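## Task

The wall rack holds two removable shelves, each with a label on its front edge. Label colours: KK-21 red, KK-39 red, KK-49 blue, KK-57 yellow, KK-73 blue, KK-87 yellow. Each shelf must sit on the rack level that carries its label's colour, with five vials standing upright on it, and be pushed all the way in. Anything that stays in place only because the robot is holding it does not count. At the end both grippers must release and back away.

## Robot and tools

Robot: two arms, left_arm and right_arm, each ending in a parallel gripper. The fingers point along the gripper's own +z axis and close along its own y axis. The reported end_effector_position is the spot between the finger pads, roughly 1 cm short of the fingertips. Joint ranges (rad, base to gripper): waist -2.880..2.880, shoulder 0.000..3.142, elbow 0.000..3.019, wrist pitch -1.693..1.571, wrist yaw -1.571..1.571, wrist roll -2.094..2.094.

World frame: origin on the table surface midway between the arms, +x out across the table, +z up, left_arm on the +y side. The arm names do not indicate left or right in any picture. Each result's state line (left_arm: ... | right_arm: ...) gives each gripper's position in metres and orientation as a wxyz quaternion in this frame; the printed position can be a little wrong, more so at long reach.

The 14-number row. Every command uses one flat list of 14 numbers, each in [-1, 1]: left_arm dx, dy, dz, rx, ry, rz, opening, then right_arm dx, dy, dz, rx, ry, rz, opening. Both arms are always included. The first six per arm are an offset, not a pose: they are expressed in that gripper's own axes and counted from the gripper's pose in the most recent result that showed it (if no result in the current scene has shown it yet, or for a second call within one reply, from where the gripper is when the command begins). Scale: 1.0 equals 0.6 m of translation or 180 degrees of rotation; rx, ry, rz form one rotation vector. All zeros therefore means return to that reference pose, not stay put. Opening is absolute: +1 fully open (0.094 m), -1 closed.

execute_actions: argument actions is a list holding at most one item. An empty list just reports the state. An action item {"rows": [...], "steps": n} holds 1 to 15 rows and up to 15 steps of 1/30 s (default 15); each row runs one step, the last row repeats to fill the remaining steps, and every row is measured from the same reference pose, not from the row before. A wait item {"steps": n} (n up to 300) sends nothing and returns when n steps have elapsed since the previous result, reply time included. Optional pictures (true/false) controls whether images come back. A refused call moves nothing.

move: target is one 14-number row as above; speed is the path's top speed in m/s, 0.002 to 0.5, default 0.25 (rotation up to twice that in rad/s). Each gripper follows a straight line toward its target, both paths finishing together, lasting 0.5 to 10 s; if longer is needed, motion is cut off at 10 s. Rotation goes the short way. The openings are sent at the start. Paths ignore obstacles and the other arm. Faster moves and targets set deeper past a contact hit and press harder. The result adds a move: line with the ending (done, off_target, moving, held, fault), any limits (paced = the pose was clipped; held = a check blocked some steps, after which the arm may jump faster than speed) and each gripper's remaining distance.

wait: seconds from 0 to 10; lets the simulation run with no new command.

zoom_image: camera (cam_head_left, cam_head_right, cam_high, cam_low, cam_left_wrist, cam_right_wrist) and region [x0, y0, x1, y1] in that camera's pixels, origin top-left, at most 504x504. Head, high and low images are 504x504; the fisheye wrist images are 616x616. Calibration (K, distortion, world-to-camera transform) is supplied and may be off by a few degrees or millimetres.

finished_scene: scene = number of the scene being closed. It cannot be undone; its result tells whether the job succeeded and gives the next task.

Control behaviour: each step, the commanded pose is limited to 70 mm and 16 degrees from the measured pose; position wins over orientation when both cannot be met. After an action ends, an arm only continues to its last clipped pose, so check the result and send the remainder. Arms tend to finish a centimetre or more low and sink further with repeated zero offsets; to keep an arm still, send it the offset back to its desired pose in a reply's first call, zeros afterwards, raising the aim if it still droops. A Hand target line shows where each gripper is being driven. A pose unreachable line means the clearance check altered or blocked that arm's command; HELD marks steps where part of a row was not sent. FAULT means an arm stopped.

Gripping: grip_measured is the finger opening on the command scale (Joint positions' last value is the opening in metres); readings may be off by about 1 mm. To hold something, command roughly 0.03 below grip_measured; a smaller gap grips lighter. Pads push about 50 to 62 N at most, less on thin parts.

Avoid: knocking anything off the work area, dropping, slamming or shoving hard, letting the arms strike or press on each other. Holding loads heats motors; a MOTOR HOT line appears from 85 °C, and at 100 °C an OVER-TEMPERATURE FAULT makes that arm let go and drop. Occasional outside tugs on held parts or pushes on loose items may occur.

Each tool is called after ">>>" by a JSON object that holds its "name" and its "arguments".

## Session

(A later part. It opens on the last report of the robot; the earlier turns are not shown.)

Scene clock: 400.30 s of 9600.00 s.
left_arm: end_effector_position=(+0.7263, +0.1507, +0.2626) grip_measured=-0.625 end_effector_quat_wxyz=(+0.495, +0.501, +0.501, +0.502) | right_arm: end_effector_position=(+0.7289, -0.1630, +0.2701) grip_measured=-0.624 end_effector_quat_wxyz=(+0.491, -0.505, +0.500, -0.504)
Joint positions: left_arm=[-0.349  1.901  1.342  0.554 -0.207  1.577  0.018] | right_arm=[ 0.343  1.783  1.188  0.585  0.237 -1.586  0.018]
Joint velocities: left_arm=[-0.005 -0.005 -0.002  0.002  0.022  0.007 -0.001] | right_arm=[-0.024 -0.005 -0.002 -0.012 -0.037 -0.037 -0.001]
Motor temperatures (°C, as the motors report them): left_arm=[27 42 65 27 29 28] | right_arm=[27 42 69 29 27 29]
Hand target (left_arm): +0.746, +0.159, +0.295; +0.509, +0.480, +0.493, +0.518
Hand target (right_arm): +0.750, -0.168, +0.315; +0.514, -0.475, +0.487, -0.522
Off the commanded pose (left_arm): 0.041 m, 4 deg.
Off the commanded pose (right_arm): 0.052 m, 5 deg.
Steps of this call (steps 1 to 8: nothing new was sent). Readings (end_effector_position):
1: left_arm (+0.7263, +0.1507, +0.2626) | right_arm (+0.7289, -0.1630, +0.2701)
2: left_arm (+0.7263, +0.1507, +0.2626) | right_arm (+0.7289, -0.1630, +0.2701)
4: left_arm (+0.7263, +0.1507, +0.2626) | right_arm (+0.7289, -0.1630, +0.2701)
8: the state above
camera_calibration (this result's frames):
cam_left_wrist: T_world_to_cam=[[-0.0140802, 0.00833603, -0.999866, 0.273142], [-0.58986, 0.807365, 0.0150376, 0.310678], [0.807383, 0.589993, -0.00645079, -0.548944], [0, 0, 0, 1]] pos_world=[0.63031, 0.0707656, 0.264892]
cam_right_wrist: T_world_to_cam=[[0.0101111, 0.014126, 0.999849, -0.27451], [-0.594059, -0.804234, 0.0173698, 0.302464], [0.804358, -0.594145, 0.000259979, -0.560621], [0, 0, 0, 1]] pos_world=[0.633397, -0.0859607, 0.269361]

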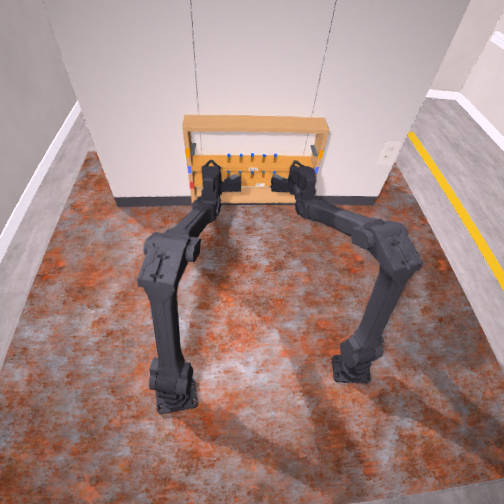

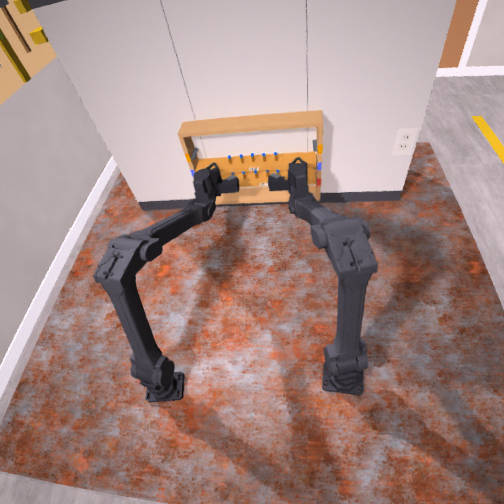

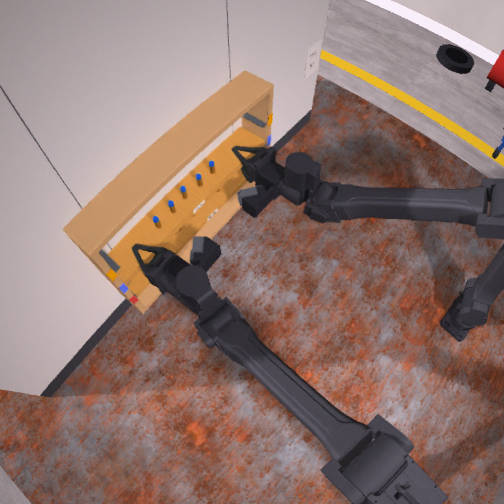

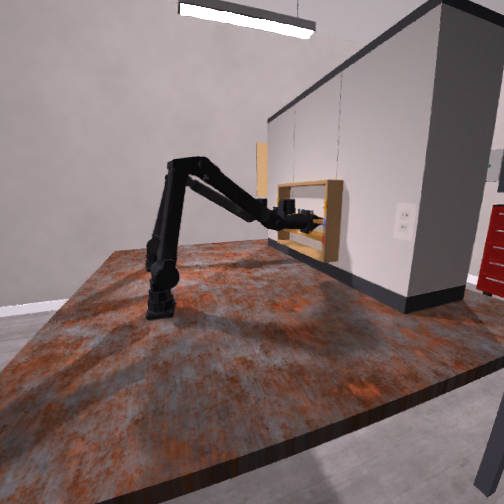

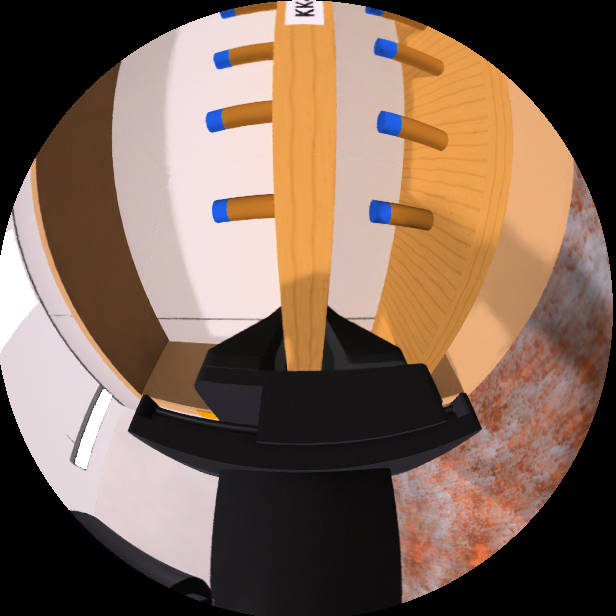

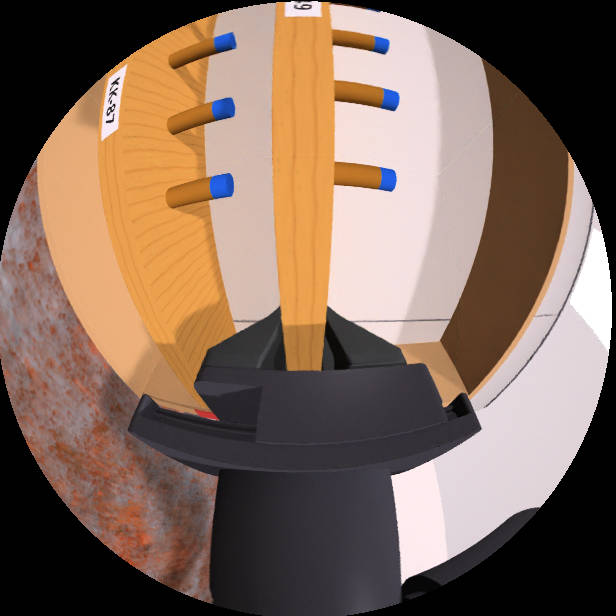

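>>> {"name": "execute_actions", "arguments": {"actions": [{"rows": [[0.0096,0.0500,0.0365,-0.0171,0.0045,-0.0039,-0.666,0.0048,-0.0691,0.0410,0.0244,0.0031,0.0064,-0.666],[0.0082,0.0461,0.0330,-0.0158,0.0040,-0.0036,-0.666,0.0040,-0.0634,0.0374,0.0224,0.0027,0.0059,-0.666],[0.0068,0.0421,0.0294,-0.0144,0.0034,-0.0033,-0.666,0.0032,-0.0576,0.0337,0.0203,0.0023,0.0053,-0.666],[0.0054,0.0381,0.0259,-0.0130,0.0028,-0.0030,-0.666,0.0024,-0.0519,0.0300,0.0183,0.0019,0.0047,-0.666],[0.0039,0.0342,0.0224,-0.0117,0.0023,-0.0027,-0.666,0.0015,-0.0462,0.0264,0.0162,0.0016,0.0042,-0.666],[0.0025,0.0302,0.0189,-0.0103,0.0017,-0.0024,-0.666,0.0007,-0.0405,0.0227,0.0142,0.0012,0.0036,-0.666],[0.0011,0.0262,0.0153,-0.0089,0.0011,-0.0021,-0.666,-0.0001,-0.0347,0.0190,0.0121,0.0008,0.0030,-0.666],[-0.0003,0.0223,0.0118,-0.0076,0.0006,-0.0018,-0.666,-0.0009,-0.0290,0.0154,0.0101,0.0004,0.0025,-0.666],[-0.0017,0.0183,0.0083,-0.0062,0,-0.0015,-0.666,-0.0017,-0.0233,0.0117,0.0080,0,0.0019,-0.666],[-0.0017,0.0183,0.0083,-0.0062,0,-0.0015,-0.645,-0.0017,-0.0233,0.0117,0.0080,0,0.0019,-0.645],[-0.0017,0.0183,0.0083,-0.0062,0,-0.0015,-0.61,-0.0017,-0.0233,0.0117,0.0080,0,0.0019,-0.61],[-0.0017,0.0183,0.0083,-0.0062,0,-0.0015,-0.52,-0.0017,-0.0233,0.0117,0.0080,0,0.0019,-0.52],[-0.0017,0.0183,0.0083,-0.0062,0,-0.0015,-0.35,-0.0017,-0.0233,0.0117,0.0080,0,0.0019,-0.35],[-0.0017,0.0183,0.0083,-0.0062,0,-0.0015,-0.1,-0.0017,-0.0233,0.0117,0.0080,0,0.0019,-0.1],[-0.0017,0.0183,0.0083,-0.0062,0,-0.0015,0.15,-0.0017,-0.0233,0.0117,0.0080,0,0.0019,0.15]], "steps": 15}], "pictures": false}}

>>> {"name": "execute_actions", "arguments": {"actions": [{"steps": 8}], "pictures": false}}

>>> {"name": "execute_actions", "arguments": {"actions": [{"rows": [[-0.0030,0.0200,0.0018,-0.0069,-0.0006,-0.0016,0.15,-0.0030,-0.0293,0.0037,0.0099,-0.0006,0.0023,0.15],[-0.0043,0.0217,-0.0067,-0.0077,-0.0012,-0.0018,0.15,-0.0043,-0.0353,-0.0063,0.0117,-0.0012,0.0028,0.15],[-0.0057,0.0233,-0.0162,-0.0084,-0.0018,-0.0020,0.15,-0.0057,-0.0413,-0.0173,0.0136,-0.0018,0.0032,0.15],[-0.0070,0.0250,-0.0267,-0.0092,-0.0024,-0.0022,0.15,-0.0070,-0.0473,-0.0293,0.0154,-0.0024,0.0037,0.15],[-0.0083,0.0267,-0.0380,-0.0099,-0.003,-0.0023,0.15,-0.0083,-0.0533,-0.0423,0.0173,-0.003,0.0041,0.15],[-0.0083,0.0267,-0.0458,-0.0099,-0.003,-0.0023,0.15,-0.0083,-0.0533,-0.0503,0.0173,-0.003,0.0041,0.15],[-0.0083,0.0267,-0.0535,-0.0099,-0.003,-0.0023,0.15,-0.0083,-0.0533,-0.0583,0.0173,-0.003,0.0041,0.15],[-0.0083,0.0267,-0.0612,-0.0099,-0.003,-0.0023,0.15,-0.0083,-0.0533,-0.0663,0.0173,-0.003,0.0041,0.15],[-0.0083,0.0267,-0.0690,-0.0099,-0.003,-0.0023,0.15,-0.0083,-0.0533,-0.0743,0.0173,-0.003,0.0041,0.15],[-0.0083,0.0267,-0.0767,-0.0099,-0.003,-0.0023,0.15,-0.0083,-0.0533,-0.0823,0.0173,-0.003,0.0041,0.15],[-0.0083,0.0267,-0.0845,-0.0099,-0.003,-0.0023,0.15,-0.0083,-0.0533,-0.0903,0.0173,-0.003,0.0041,0.15],[-0.0083,0.0267,-0.0922,-0.0099,-0.003,-0.0023,0.15,-0.0083,-0.0533,-0.0983,0.0173,-0.003,0.0041,0.15],[-0.0083,0.0267,-0.0990,-0.0099,-0.003,-0.0023,0.15,-0.0083,-0.0533,-0.1053,0.0173,-0.003,0.0041,0.15],[-0.0083,0.0267,-0.1038,-0.0099,-0.003,-0.0023,0.15,-0.0083,-0.0533,-0.1103,0.0173,-0.003,0.0041,0.15],[-0.0083,0.0267,-0.1067,-0.0099,-0.003,-0.0023,0.15,-0.0083,-0.0533,-0.1133,0.0173,-0.003,0.0041,0.15]], "steps": 15}], "pictures": false}}

>>> {"name": "execute_actions", "arguments": {"actions": [{"rows": [[-0.0076,0.0185,-0.0232,-0.0093,-0.0027,-0.0022,0.15,-0.0076,-0.0432,-0.0261,0.0162,-0.0027,0.0038,0.15],[-0.0068,0.0078,-0.0215,-0.0088,-0.0024,-0.0021,0.15,-0.0068,-0.0305,-0.0238,0.0152,-0.0024,0.0036,0.15],[-0.0061,-0.0042,-0.0197,-0.0082,-0.0021,-0.0020,0.15,-0.0061,-0.0165,-0.0216,0.0141,-0.0021,0.0033,0.15],[-0.0053,-0.0172,-0.0180,-0.0077,-0.0018,-0.0018,0.15,-0.0053,-0.0015,-0.0193,0.0130,-0.0018,0.0031,0.15],[-0.0046,-0.0317,-0.0162,-0.0071,-0.0015,-0.0017,0.15,-0.0046,0.0150,-0.0171,0.0120,-0.0015,0.0028,0.15],[-0.0038,-0.0460,-0.0145,-0.0066,-0.0012,-0.0016,0.15,-0.0038,0.0313,-0.0148,0.0109,-0.0012,0.0026,0.15],[-0.0033,-0.0588,-0.0133,-0.0062,-0.001,-0.0015,0.15,-0.0033,0.0455,-0.0133,0.0102,-0.001,0.0024,0.15],[-0.0033,-0.0687,-0.0133,-0.0062,-0.001,-0.0015,0.15,-0.0033,0.0553,-0.0133,0.0102,-0.001,0.0024,0.15],[-0.0033,-0.0785,-0.0133,-0.0062,-0.001,-0.0015,0.15,-0.0033,0.0652,-0.0133,0.0102,-0.001,0.0024,0.15],[-0.0033,-0.0885,-0.0133,-0.0062,-0.001,-0.0015,0.15,-0.0033,0.0752,-0.0133,0.0102,-0.001,0.0024,0.15],[-0.0033,-0.0983,-0.0133,-0.0062,-0.001,-0.0015,0.15,-0.0033,0.0850,-0.0133,0.0102,-0.001,0.0024,0.15],[-0.0033,-0.1082,-0.0133,-0.0062,-0.001,-0.0015,0.15,-0.0033,0.0948,-0.0133,0.0102,-0.001,0.0024,0.15],[-0.0033,-0.1168,-0.0133,-0.0062,-0.001,-0.0015,0.15,-0.0033,0.1035,-0.0133,0.0102,-0.001,0.0024,0.15],[-0.0033,-0.1230,-0.0133,-0.0062,-0.001,-0.0015,0.15,-0.0033,0.1097,-0.0133,0.0102,-0.001,0.0024,0.15],[-0.0033,-0.1267,-0.0133,-0.0062,-0.001,-0.0015,0.15,-0.0033,0.1133,-0.0133,0.0102,-0.001,0.0024,0.15]], "steps": 15}], "pictures": false}}

>>> {"name": "execute_actions", "arguments": {"actions": [{"steps": 12}], "pictures": true}}

Scene clock: 440.73 s of 9600.00 s.
left_arm: end_effector_position=(+0.7262, +0.1507, +0.2629) grip_measured=-0.013 end_effector_quat_wxyz=(+0.495, +0.501, +0.501, +0.502) | right_arm: end_effector_position=(+0.7289, -0.1630, +0.2701) grip_measured=-0.014 end_effector_quat_wxyz=(+0.491, -0.505, +0.500, -0.504)
Joint positions: left_arm=[-0.349  1.901  1.342  0.554 -0.207  1.577  0.046] | right_arm=[ 0.343  1.783  1.188  0.585  0.237 -1.586  0.046]
Joint velocities: left_arm=[-0.015  0.005 -0.007  0.007 -0.022 -0.022  0.324] | right_arm=[-0.005 -0.005 -0.012 -0.007  0.022  0.007  0.326]
Motor temperatures (°C, as the motors report them): left_arm=[27 41 70 27 29 28] | right_arm=[27 42 72 29 27 29]
Hand target (left_arm): +0.731, +0.150, +0.274; +0.501, +0.495, +0.497, +0.506
Hand target (right_arm): +0.735, -0.162, +0.284; +0.499, -0.497, +0.495, -0.509
Off the commanded pose (left_arm): 0.012 m, 1 deg.
Off the commanded pose (right_arm): 0.016 m, 1 deg.
Steps of this call (steps 1 to 90: nothing new was sent; then 36.93 s passed at rest; steps 91 to 105: all 15 steps of this action). Readings (end_effector_position):
91: left_arm (+0.7263, +0.1507, +0.2626) | right_arm (+0.7289, -0.1630, +0.2701)
92: left_arm (+0.7263, +0.1507, +0.2626) | right_arm (+0.7289, -0.1630, +0.2701)
94: left_arm (+0.7263, +0.1507, +0.2626) | right_arm (+0.7289, -0.1630, +0.2701)
98: left_arm (+0.7263, +0.1507, +0.2626) | right_arm (+0.7289, -0.1630, +0.2701)
105: the state above

Scene clock: 441.00 s of 9600.00 s.
left_arm: end_effector_position=(+0.7262, +0.1507, +0.2629) grip_measured=+0.148 end_effector_quat_wxyz=(+0.495, +0.501, +0.501, +0.502) | right_arm: end_effector_position=(+0.7289, -0.1630, +0.2701) grip_measured=+0.147 end_effector_quat_wxyz=(+0.491, -0.505, +0.500, -0.504)
Joint positions: left_arm=[-0.349  1.901  1.342  0.554 -0.207  1.577  0.054] | right_arm=[ 0.343  1.783  1.188  0.585  0.237 -1.586  0.054]
Joint velocities: left_arm=[-0.024 -0.005 -0.007  0.007 -0.051  0.051  0.001] | right_arm=[ 0.005  0.005 -0.002 -0.017 -0.007  0.007  0.   ]
Motor temperatures (°C, as the motors report them): left_arm=[27 42 70 27 29 28] | right_arm=[27 42 72 29 27 29]
Hand target (left_arm): +0.731, +0.150, +0.274; +0.501, +0.495, +0.497, +0.506
Hand target (right_arm): +0.735, -0.162, +0.284; +0.499, -0.497, +0.495, -0.509
Off the commanded pose (left_arm): 0.012 m, 1 deg.
Off the commanded pose (right_arm): 0.016 m, 1 deg.
Steps of this call (steps 1 to 8: nothing new was sent). Readings (end_effector_position):
1: left_arm (+0.7262, +0.1507, +0.2629) | right_arm (+0.7289, -0.1630, +0.2701)
2: left_arm (+0.7262, +0.1507, +0.2629) | right_arm (+0.7289, -0.1630, +0.2701)
4: left_arm (+0.7262, +0.1507, +0.2629) | right_arm (+0.7289, -0.1630, +0.2701)
8: the state above

Scene clock: 441.50 s of 9600.00 s.
left_arm: end_effector_position=(+0.6720, +0.1532, +0.2649) grip_measured=+0.148 end_effector_quat_wxyz=(+0.493, +0.502, +0.502, +0.502) | right_arm: end_effector_position=(+0.6746, -0.1666, +0.2680) grip_measured=+0.147 end_effector_quat_wxyz=(+0.487, -0.507, +0.503, -0.503)
Joint positions: left_arm=[-0.365  1.78   1.167  0.604 -0.225  1.577  0.054] | right_arm=[ 0.362  1.664  1.024  0.62   0.261 -1.586  0.054]
Joint velocities: left_arm=[-0.073 -0.298 -0.286  0.105  0.007 -0.037  0.   ] | right_arm=[ 0.103 -0.308 -0.281  0.066  0.037  0.051  0.   ]
Motor temperatures (°C, as the motors report them): left_arm=[27 42 70 27 29 28] | right_arm=[27 42 71 29 27 29]
Hand target (left_arm): +0.663, +0.145, +0.279; +0.507, +0.494, +0.493, +0.506
Hand target (right_arm): +0.662, -0.158, +0.301; +0.510, -0.490, +0.487, -0.512
Off the commanded pose (left_arm): 0.019 m, 2 deg.
Off the commanded pose (right_arm): 0.038 m, 4 deg.
Steps of this call (steps 1 to 15: all 15 steps of this action). Readings (end_effector_position):
1: left_arm (+0.7262, +0.1507, +0.2629) | right_arm (+0.7289, -0.1630, +0.2701)
2: left_arm (+0.7262, +0.1507, +0.2632) | right_arm (+0.7289, -0.1630, +0.2701)
4: left_arm (+0.7237, +0.1512, +0.2616) | right_arm (+0.7272, -0.1636, +0.2685)
8: left_arm (+0.7049, +0.1545, +0.2565) | right_arm (+0.7095, -0.1676, +0.2612)
15: the state above

Scene clock: 442.00 s of 9600.00 s.
left_arm: end_effector_position=(+0.6614, +0.1521, +0.2067) grip_measured=+0.148 end_effector_quat_wxyz=(+0.499, +0.498, +0.498, +0.504) | right_arm: end_effector_position=(+0.6640, -0.1657, +0.2095) grip_measured=+0.147 end_effector_quat_wxyz=(+0.493, -0.503, +0.499, -0.505)
Joint positions: left_arm=[-0.37   1.866  1.088  0.786 -0.226  1.577  0.054] | right_arm=[ 0.368  1.76   0.941  0.815  0.263 -1.586  0.054]
Joint velocities: left_arm=[-0.005  0.415 -0.081  0.256  0.007 -0.051  0.   ] | right_arm=[-0.005  0.444 -0.1    0.291  0.007  0.022 -0.001]
Motor temperatures (°C, as the motors report them): left_arm=[27 42 69 27 29 28] | right_arm=[27 42 71 29 27 29]
Hand target (left_arm): +0.662, +0.151, +0.190; +0.500, +0.497, +0.498, +0.505
Hand target (right_arm): +0.665, -0.165, +0.201; +0.497, -0.498, +0.497, -0.508
Off the commanded pose (left_arm): 0.018 m, 0 deg.
Off the commanded pose (right_arm): 0.009 m, 1 deg.
Steps of this call (steps 1 to 15: all 15 steps of this action). Readings (end_effector_position):
1: left_arm (+0.6684, +0.1527, +0.2666) | right_arm (+0.6709, -0.1659, +0.2699)
2: left_arm (+0.6652, +0.1520, +0.2678) | right_arm (+0.6679, -0.1654, +0.2716)
4: left_arm (+0.6617, +0.1519, +0.2696) | right_arm (+0.6649, -0.1654, +0.2738)
8: left_arm (+0.6600, +0.1524, +0.2626) | right_arm (+0.6624, -0.1661, +0.2664)
15: the state above

Scene clock: 442.40 s of 9600.00 s.
left_arm: end_effector_position=(+0.6611, +0.1522, +0.1804) grip_measured=+0.148 end_effector_quat_wxyz=(+0.491, +0.507, +0.504, +0.499) | right_arm: end_effector_position=(+0.6633, -0.1659, +0.1852) grip_measured=+0.147 end_effector_quat_wxyz=(+0.484, -0.511, +0.504, -0.501)
Joint positions: left_arm=[-0.37   1.903  1.078  0.804 -0.226  1.577  0.054] | right_arm=[ 0.368  1.798  0.93   0.837  0.263 -1.586  0.054]
Joint velocities: left_arm=[-0.005 -0.005 -0.007 -0.017  0.037  0.051 -0.   ] | right_arm=[ 0.005 -0.005 -0.002 -0.002 -0.022 -0.037 -0.   ]
Motor temperatures (°C, as the motors report them): left_arm=[27 42 69 27 29 28] | right_arm=[27 42 70 29 27 29]
Hand target (left_arm): +0.662, +0.151, +0.190; +0.500, +0.497, +0.498, +0.505
Hand target (right_arm): +0.665, -0.165, +0.201; +0.497, -0.498, +0.497, -0.508
Off the commanded pose (left_arm): 0.009 m, 2 deg.
Off the commanded pose (right_arm): 0.015 m, 2 deg.
Steps of this call (steps 1 to 12: nothing new was sent). Readings (end_effector_position):
1: left_arm (+0.6617, +0.1521, +0.1984) | right_arm (+0.6641, -0.1657, +0.2007)
2: left_arm (+0.6618, +0.1521, +0.1905) | right_arm (+0.6640, -0.1657, +0.1934)
4: left_arm (+0.6613, +0.1522, +0.1803) | right_arm (+0.6635, -0.1659, +0.1842)
8: left_arm (+0.6611, +0.1522, +0.1799) | right_arm (+0.6633, -0.1659, +0.1849)
12: the state above
camera_calibration (this result's frames):
cam_left_wrist: T_world_to_cam=[[-0.0292995, 0.0118851, -0.9995, 0.199472], [-0.587999, 0.808416, 0.0268497, 0.268733], [0.808331, 0.588492, -0.0166978, -0.496269], [0, 0, 0, 1]] pos_world=[0.565009, 0.0724318, 0.183871]
cam_right_wrist: T_world_to_cam=[[0.0307419, 0.0197043, 0.999333, -0.201624], [-0.594445, -0.803412, 0.0341278, 0.259919], [0.803549, -0.595098, -0.0129853, -0.506705], [0, 0, 0, 1]] pos_world=[0.567867, -0.0887442, 0.186039]

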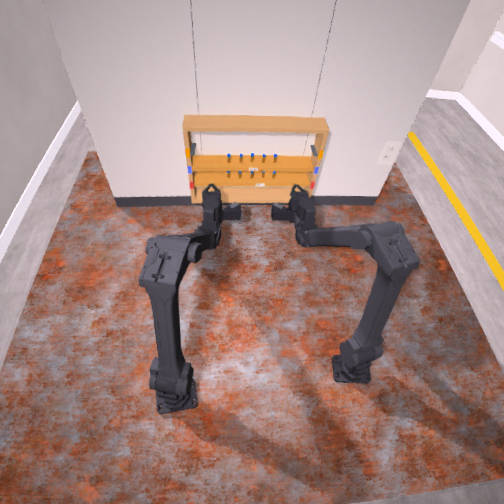

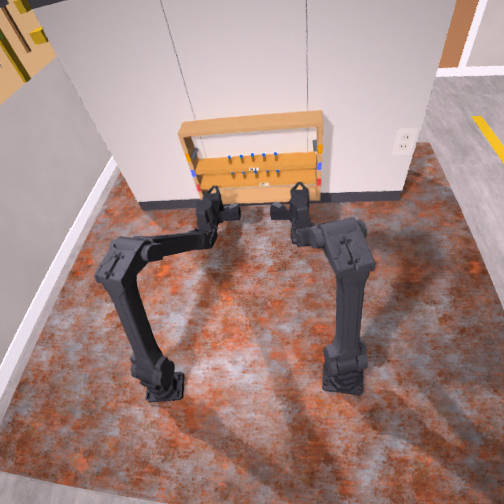

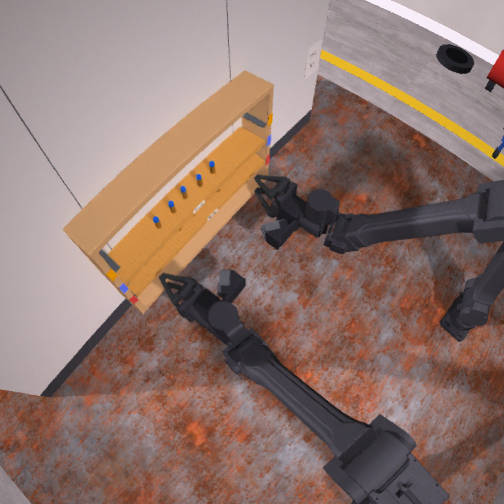

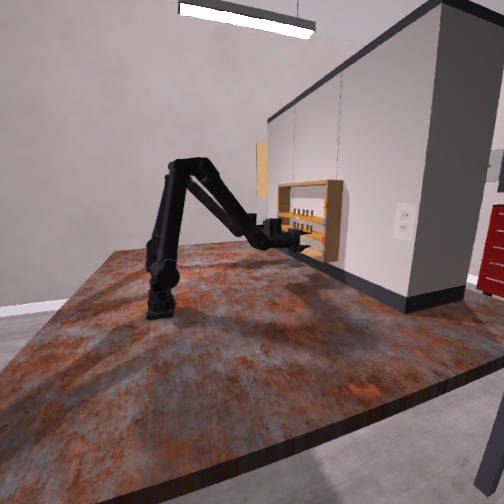

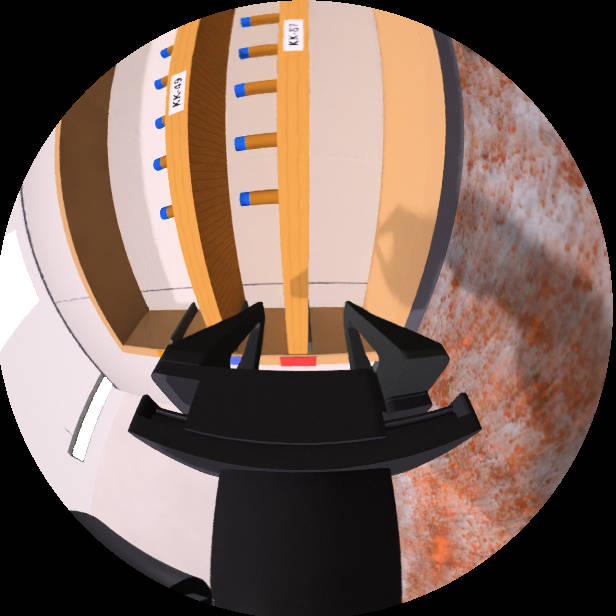

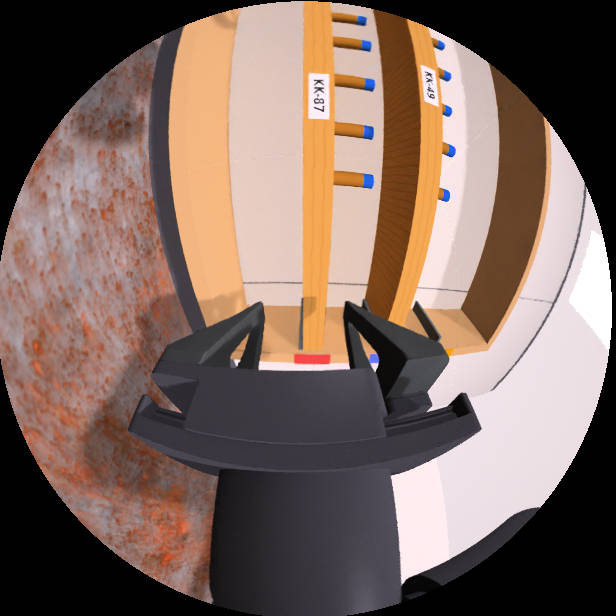

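>>> {"name": "execute_actions", "arguments": {"actions": [{"rows": [[-0.0010,0.0150,0.0097,-0.0097,0.0009,-0.0021,0.15,-0.0012,-0.0267,0.0103,0.0132,0.0001,0.0040,0.15],[-0.0004,0.0150,0.0178,-0.0095,0.0015,-0.0020,0.15,-0.0007,-0.0282,0.0190,0.0138,0.0002,0.0041,0.15],[0.0003,0.0150,0.0273,-0.0093,0.0021,-0.0019,0.15,-0.0002,-0.0300,0.0292,0.0143,0.0003,0.0043,0.15],[0.0010,0.0150,0.0378,-0.0090,0.0026,-0.0018,0.15,0.0003,-0.0318,0.0402,0.0148,0.0004,0.0045,0.15],[0.0016,0.0150,0.0492,-0.0088,0.0032,-0.0017,0.15,0.0008,-0.0335,0.0520,0.0154,0.0005,0.0046,0.15],[0.0023,0.0150,0.0608,-0.0086,0.0038,-0.0016,0.15,0.0013,-0.0353,0.0642,0.0159,0.0006,0.0048,0.15],[0.0023,0.0150,0.0692,-0.0086,0.0038,-0.0016,0.15,0.0013,-0.0357,0.0725,0.0159,0.0006,0.0048,0.15],[0.0023,0.0151,0.0777,-0.0086,0.0038,-0.0016,0.15,0.0013,-0.0360,0.0808,0.0159,0.0006,0.0048,0.15],[0.0023,0.0151,0.0862,-0.0086,0.0038,-0.0016,0.15,0.0013,-0.0363,0.0892,0.0159,0.0006,0.0048,0.15],[0.0023,0.0152,0.0945,-0.0086,0.0038,-0.0016,0.15,0.0013,-0.0366,0.0975,0.0159,0.0006,0.0048,0.15],[0.0023,0.0152,0.1030,-0.0086,0.0038,-0.0016,0.15,0.0013,-0.0369,0.1058,0.0159,0.0006,0.0048,0.15],[0.0023,0.0153,0.1115,-0.0086,0.0038,-0.0016,0.15,0.0013,-0.0372,0.1142,0.0159,0.0006,0.0048,0.15],[0.0023,0.0153,0.1188,-0.0086,0.0038,-0.0016,0.15,0.0013,-0.0375,0.1215,0.0159,0.0006,0.0048,0.15],[0.0023,0.0153,0.1242,-0.0086,0.0038,-0.0016,0.15,0.0013,-0.0377,0.1267,0.0159,0.0006,0.0048,0.15],[0.0023,0.0153,0.1273,-0.0086,0.0038,-0.0016,0.15,0.0013,-0.0378,0.1298,0.0159,0.0006,0.0048,0.15]], "steps": 15}], "pictures": false}}

>>> {"name": "execute_actions", "arguments": {"actions": [{"steps": 12}], "pictures": true}}

Scene clock: 478.20 s of 9600.00 s.
left_arm: end_effector_position=(+0.7165, +0.1477, +0.1895) grip_measured=+0.148 end_effector_quat_wxyz=(+0.500, +0.498, +0.498, +0.505) | right_arm: end_effector_position=(+0.7158, -0.1619, +0.1949) grip_measured=+0.147 end_effector_quat_wxyz=(+0.496, -0.505, +0.496, -0.503)
Joint positions: left_arm=[-0.357  2.003  1.261  0.751 -0.213  1.577  0.054] | right_arm=[ 0.347  1.889  1.091  0.796  0.232 -1.586  0.054]
Joint velocities: left_arm=[ 0.054  0.239  0.383 -0.178  0.007  0.007 -0.001] | right_arm=[-0.083  0.22   0.349 -0.139 -0.051 -0.037 -0.001]
Motor temperatures (°C, as the motors report them): left_arm=[27 42 57 27 29 28] | right_arm=[27 43 59 29 27 29]
Hand target (left_arm): +0.735, +0.155, +0.188; +0.496, +0.496, +0.501, +0.507
Hand target (right_arm): +0.738, -0.168, +0.207; +0.500, -0.494, +0.496, -0.510
Off the commanded pose (left_arm): 0.022 m, 1 deg.
Off the commanded pose (right_arm): 0.029 m, 2 deg.
Steps of this call (steps 1 to 90: nothing new was sent; then 32.30 s passed at rest; steps 91 to 105: all 15 steps of this action). Readings (end_effector_position):
91: left_arm (+0.6611, +0.1522, +0.1804) | right_arm (+0.6633, -0.1659, +0.1853)
92: left_arm (+0.6611, +0.1522, +0.1804) | right_arm (+0.6633, -0.1658, +0.1853)
94: left_arm (+0.6621, +0.1520, +0.1811) | right_arm (+0.6636, -0.1649, +0.1852)
98: left_arm (+0.6790, +0.1484, +0.1864) | right_arm (+0.6767, -0.1612, +0.1893)
105: the state above

Scene clock: 478.60 s of 9600.00 s.
left_arm: end_effector_position=(+0.7235, +0.1524, +0.1846) grip_measured=+0.148 end_effector_quat_wxyz=(+0.495, +0.499, +0.501, +0.505) | right_arm: end_effector_position=(+0.7232, -0.1650, +0.1918) grip_measured=+0.147 end_effector_quat_wxyz=(+0.493, -0.505, +0.499, -0.503)
Joint positions: left_arm=[-0.349  2.02   1.281  0.739 -0.212  1.577  0.054] | right_arm=[ 0.341  1.905  1.112  0.785  0.231 -1.586  0.054]
Joint velocities: left_arm=[ 0.005  0.005  0.012  0.002  0.022  0.007 -0.001] | right_arm=[ 0.015  0.005 -0.002 -0.002 -0.066  0.007 -0.001]
Motor temperatures (°C, as the motors report them): left_arm=[27 42 57 27 29 28] | right_arm=[27 43 60 29 27 29]
Hand target (left_arm): +0.735, +0.155, +0.188; +0.496, +0.496, +0.501, +0.507
Hand target (right_arm): +0.738, -0.168, +0.207; +0.500, -0.494, +0.496, -0.510
Off the commanded pose (left_arm): 0.015 m, 0 deg.
Off the commanded pose (right_arm): 0.023 m, 2 deg.
Steps of this call (steps 1 to 12: nothing new was sent). Readings (end_effector_position):
1: left_arm (+0.7199, +0.1487, +0.1888) | right_arm (+0.7196, -0.1628, +0.1945)
2: left_arm (+0.7221, +0.1498, +0.1878) | right_arm (+0.7219, -0.1637, +0.1939)
4: left_arm (+0.7233, +0.1516, +0.1856) | right_arm (+0.7232, -0.1651, +0.1925)
8: left_arm (+0.7234, +0.1525, +0.1846) | right_arm (+0.7232, -0.1650, +0.1918)
12: the state above
camera_calibration (this result's frames):
cam_left_wrist: T_world_to_cam=[[-0.00888545, 0.00722678, -0.999934, 0.191492], [-0.594232, 0.804217, 0.0110926, 0.313164], [0.804245, 0.594292, -0.00285145, -0.547234], [0, 0, 0, 1]] pos_world=[0.627904, 0.0719806, 0.186445]
cam_right_wrist: T_world_to_cam=[[0.00895495, 0.0138523, 0.999864, -0.195308], [-0.591005, -0.8065, 0.0164666, 0.296473], [0.806618, -0.591072, 0.000964632, -0.558473], [0, 0, 0, 1]] pos_world=[0.627441, -0.0882872, 0.190938]

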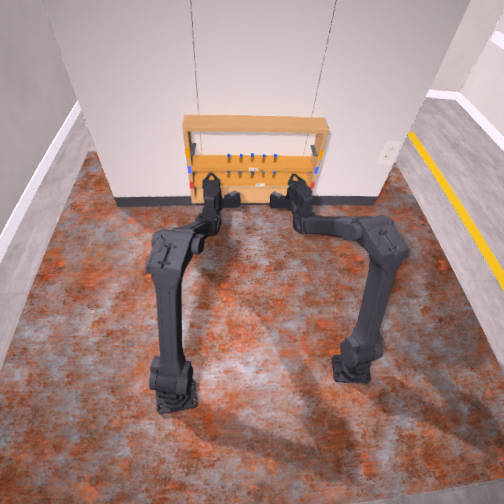

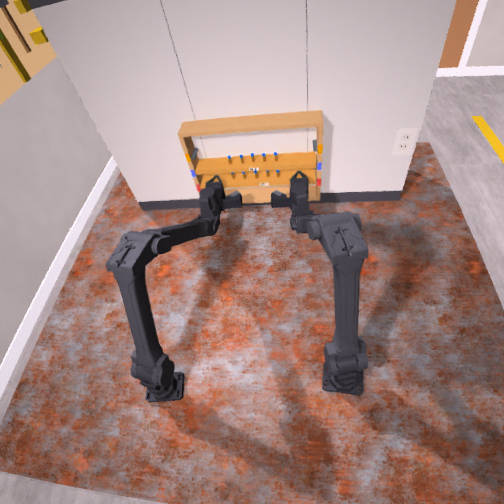

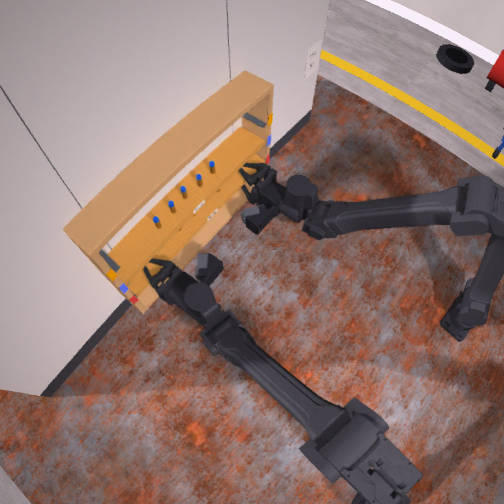

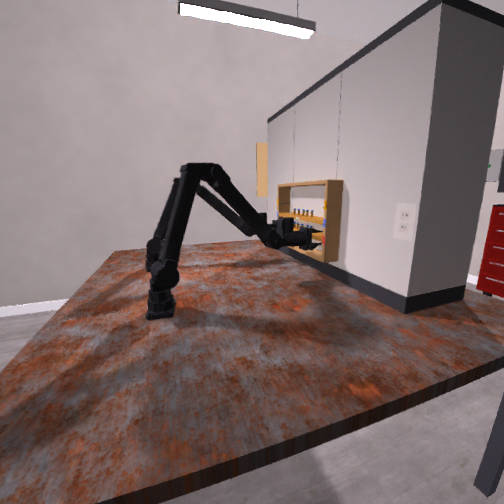

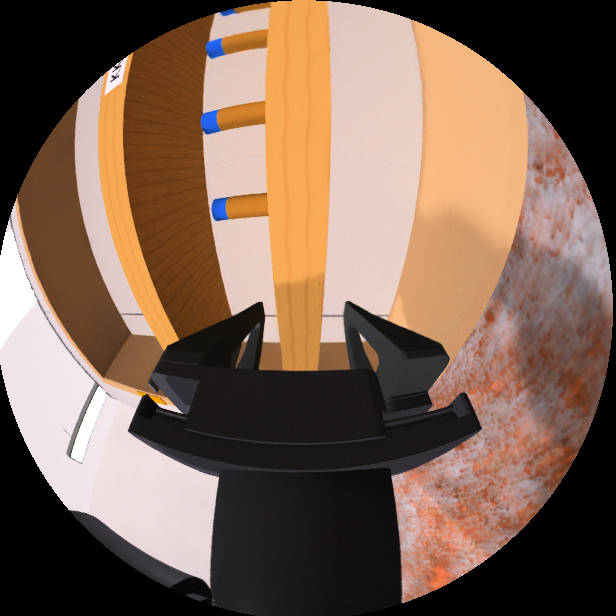

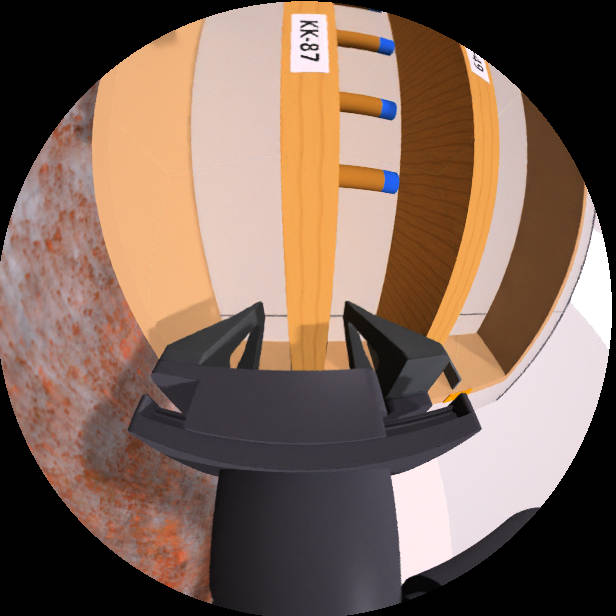

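>>> {"name": "zoom_image", "arguments": {"camera": "cam_head_left", "region": [180, 140, 335, 210]}}

>>> {"name": "zoom_image", "arguments": {"camera": "cam_high", "region": [90, 110, 290, 310]}}

Region (180, 140, 335, 210) of cam_head_left's 504x504 image, scaled by 3.252, with more detail than that image has; it fills the top 228 rows of this view, and the rest is white.

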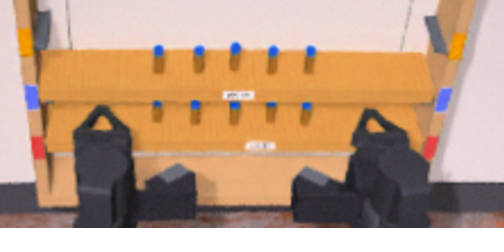

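Region (90, 110, 290, 310) of cam_high's 504x504 image, scaled by 2.520, with more detail than that image has.

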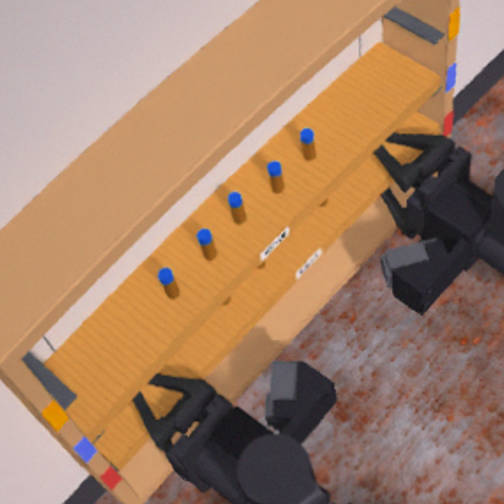

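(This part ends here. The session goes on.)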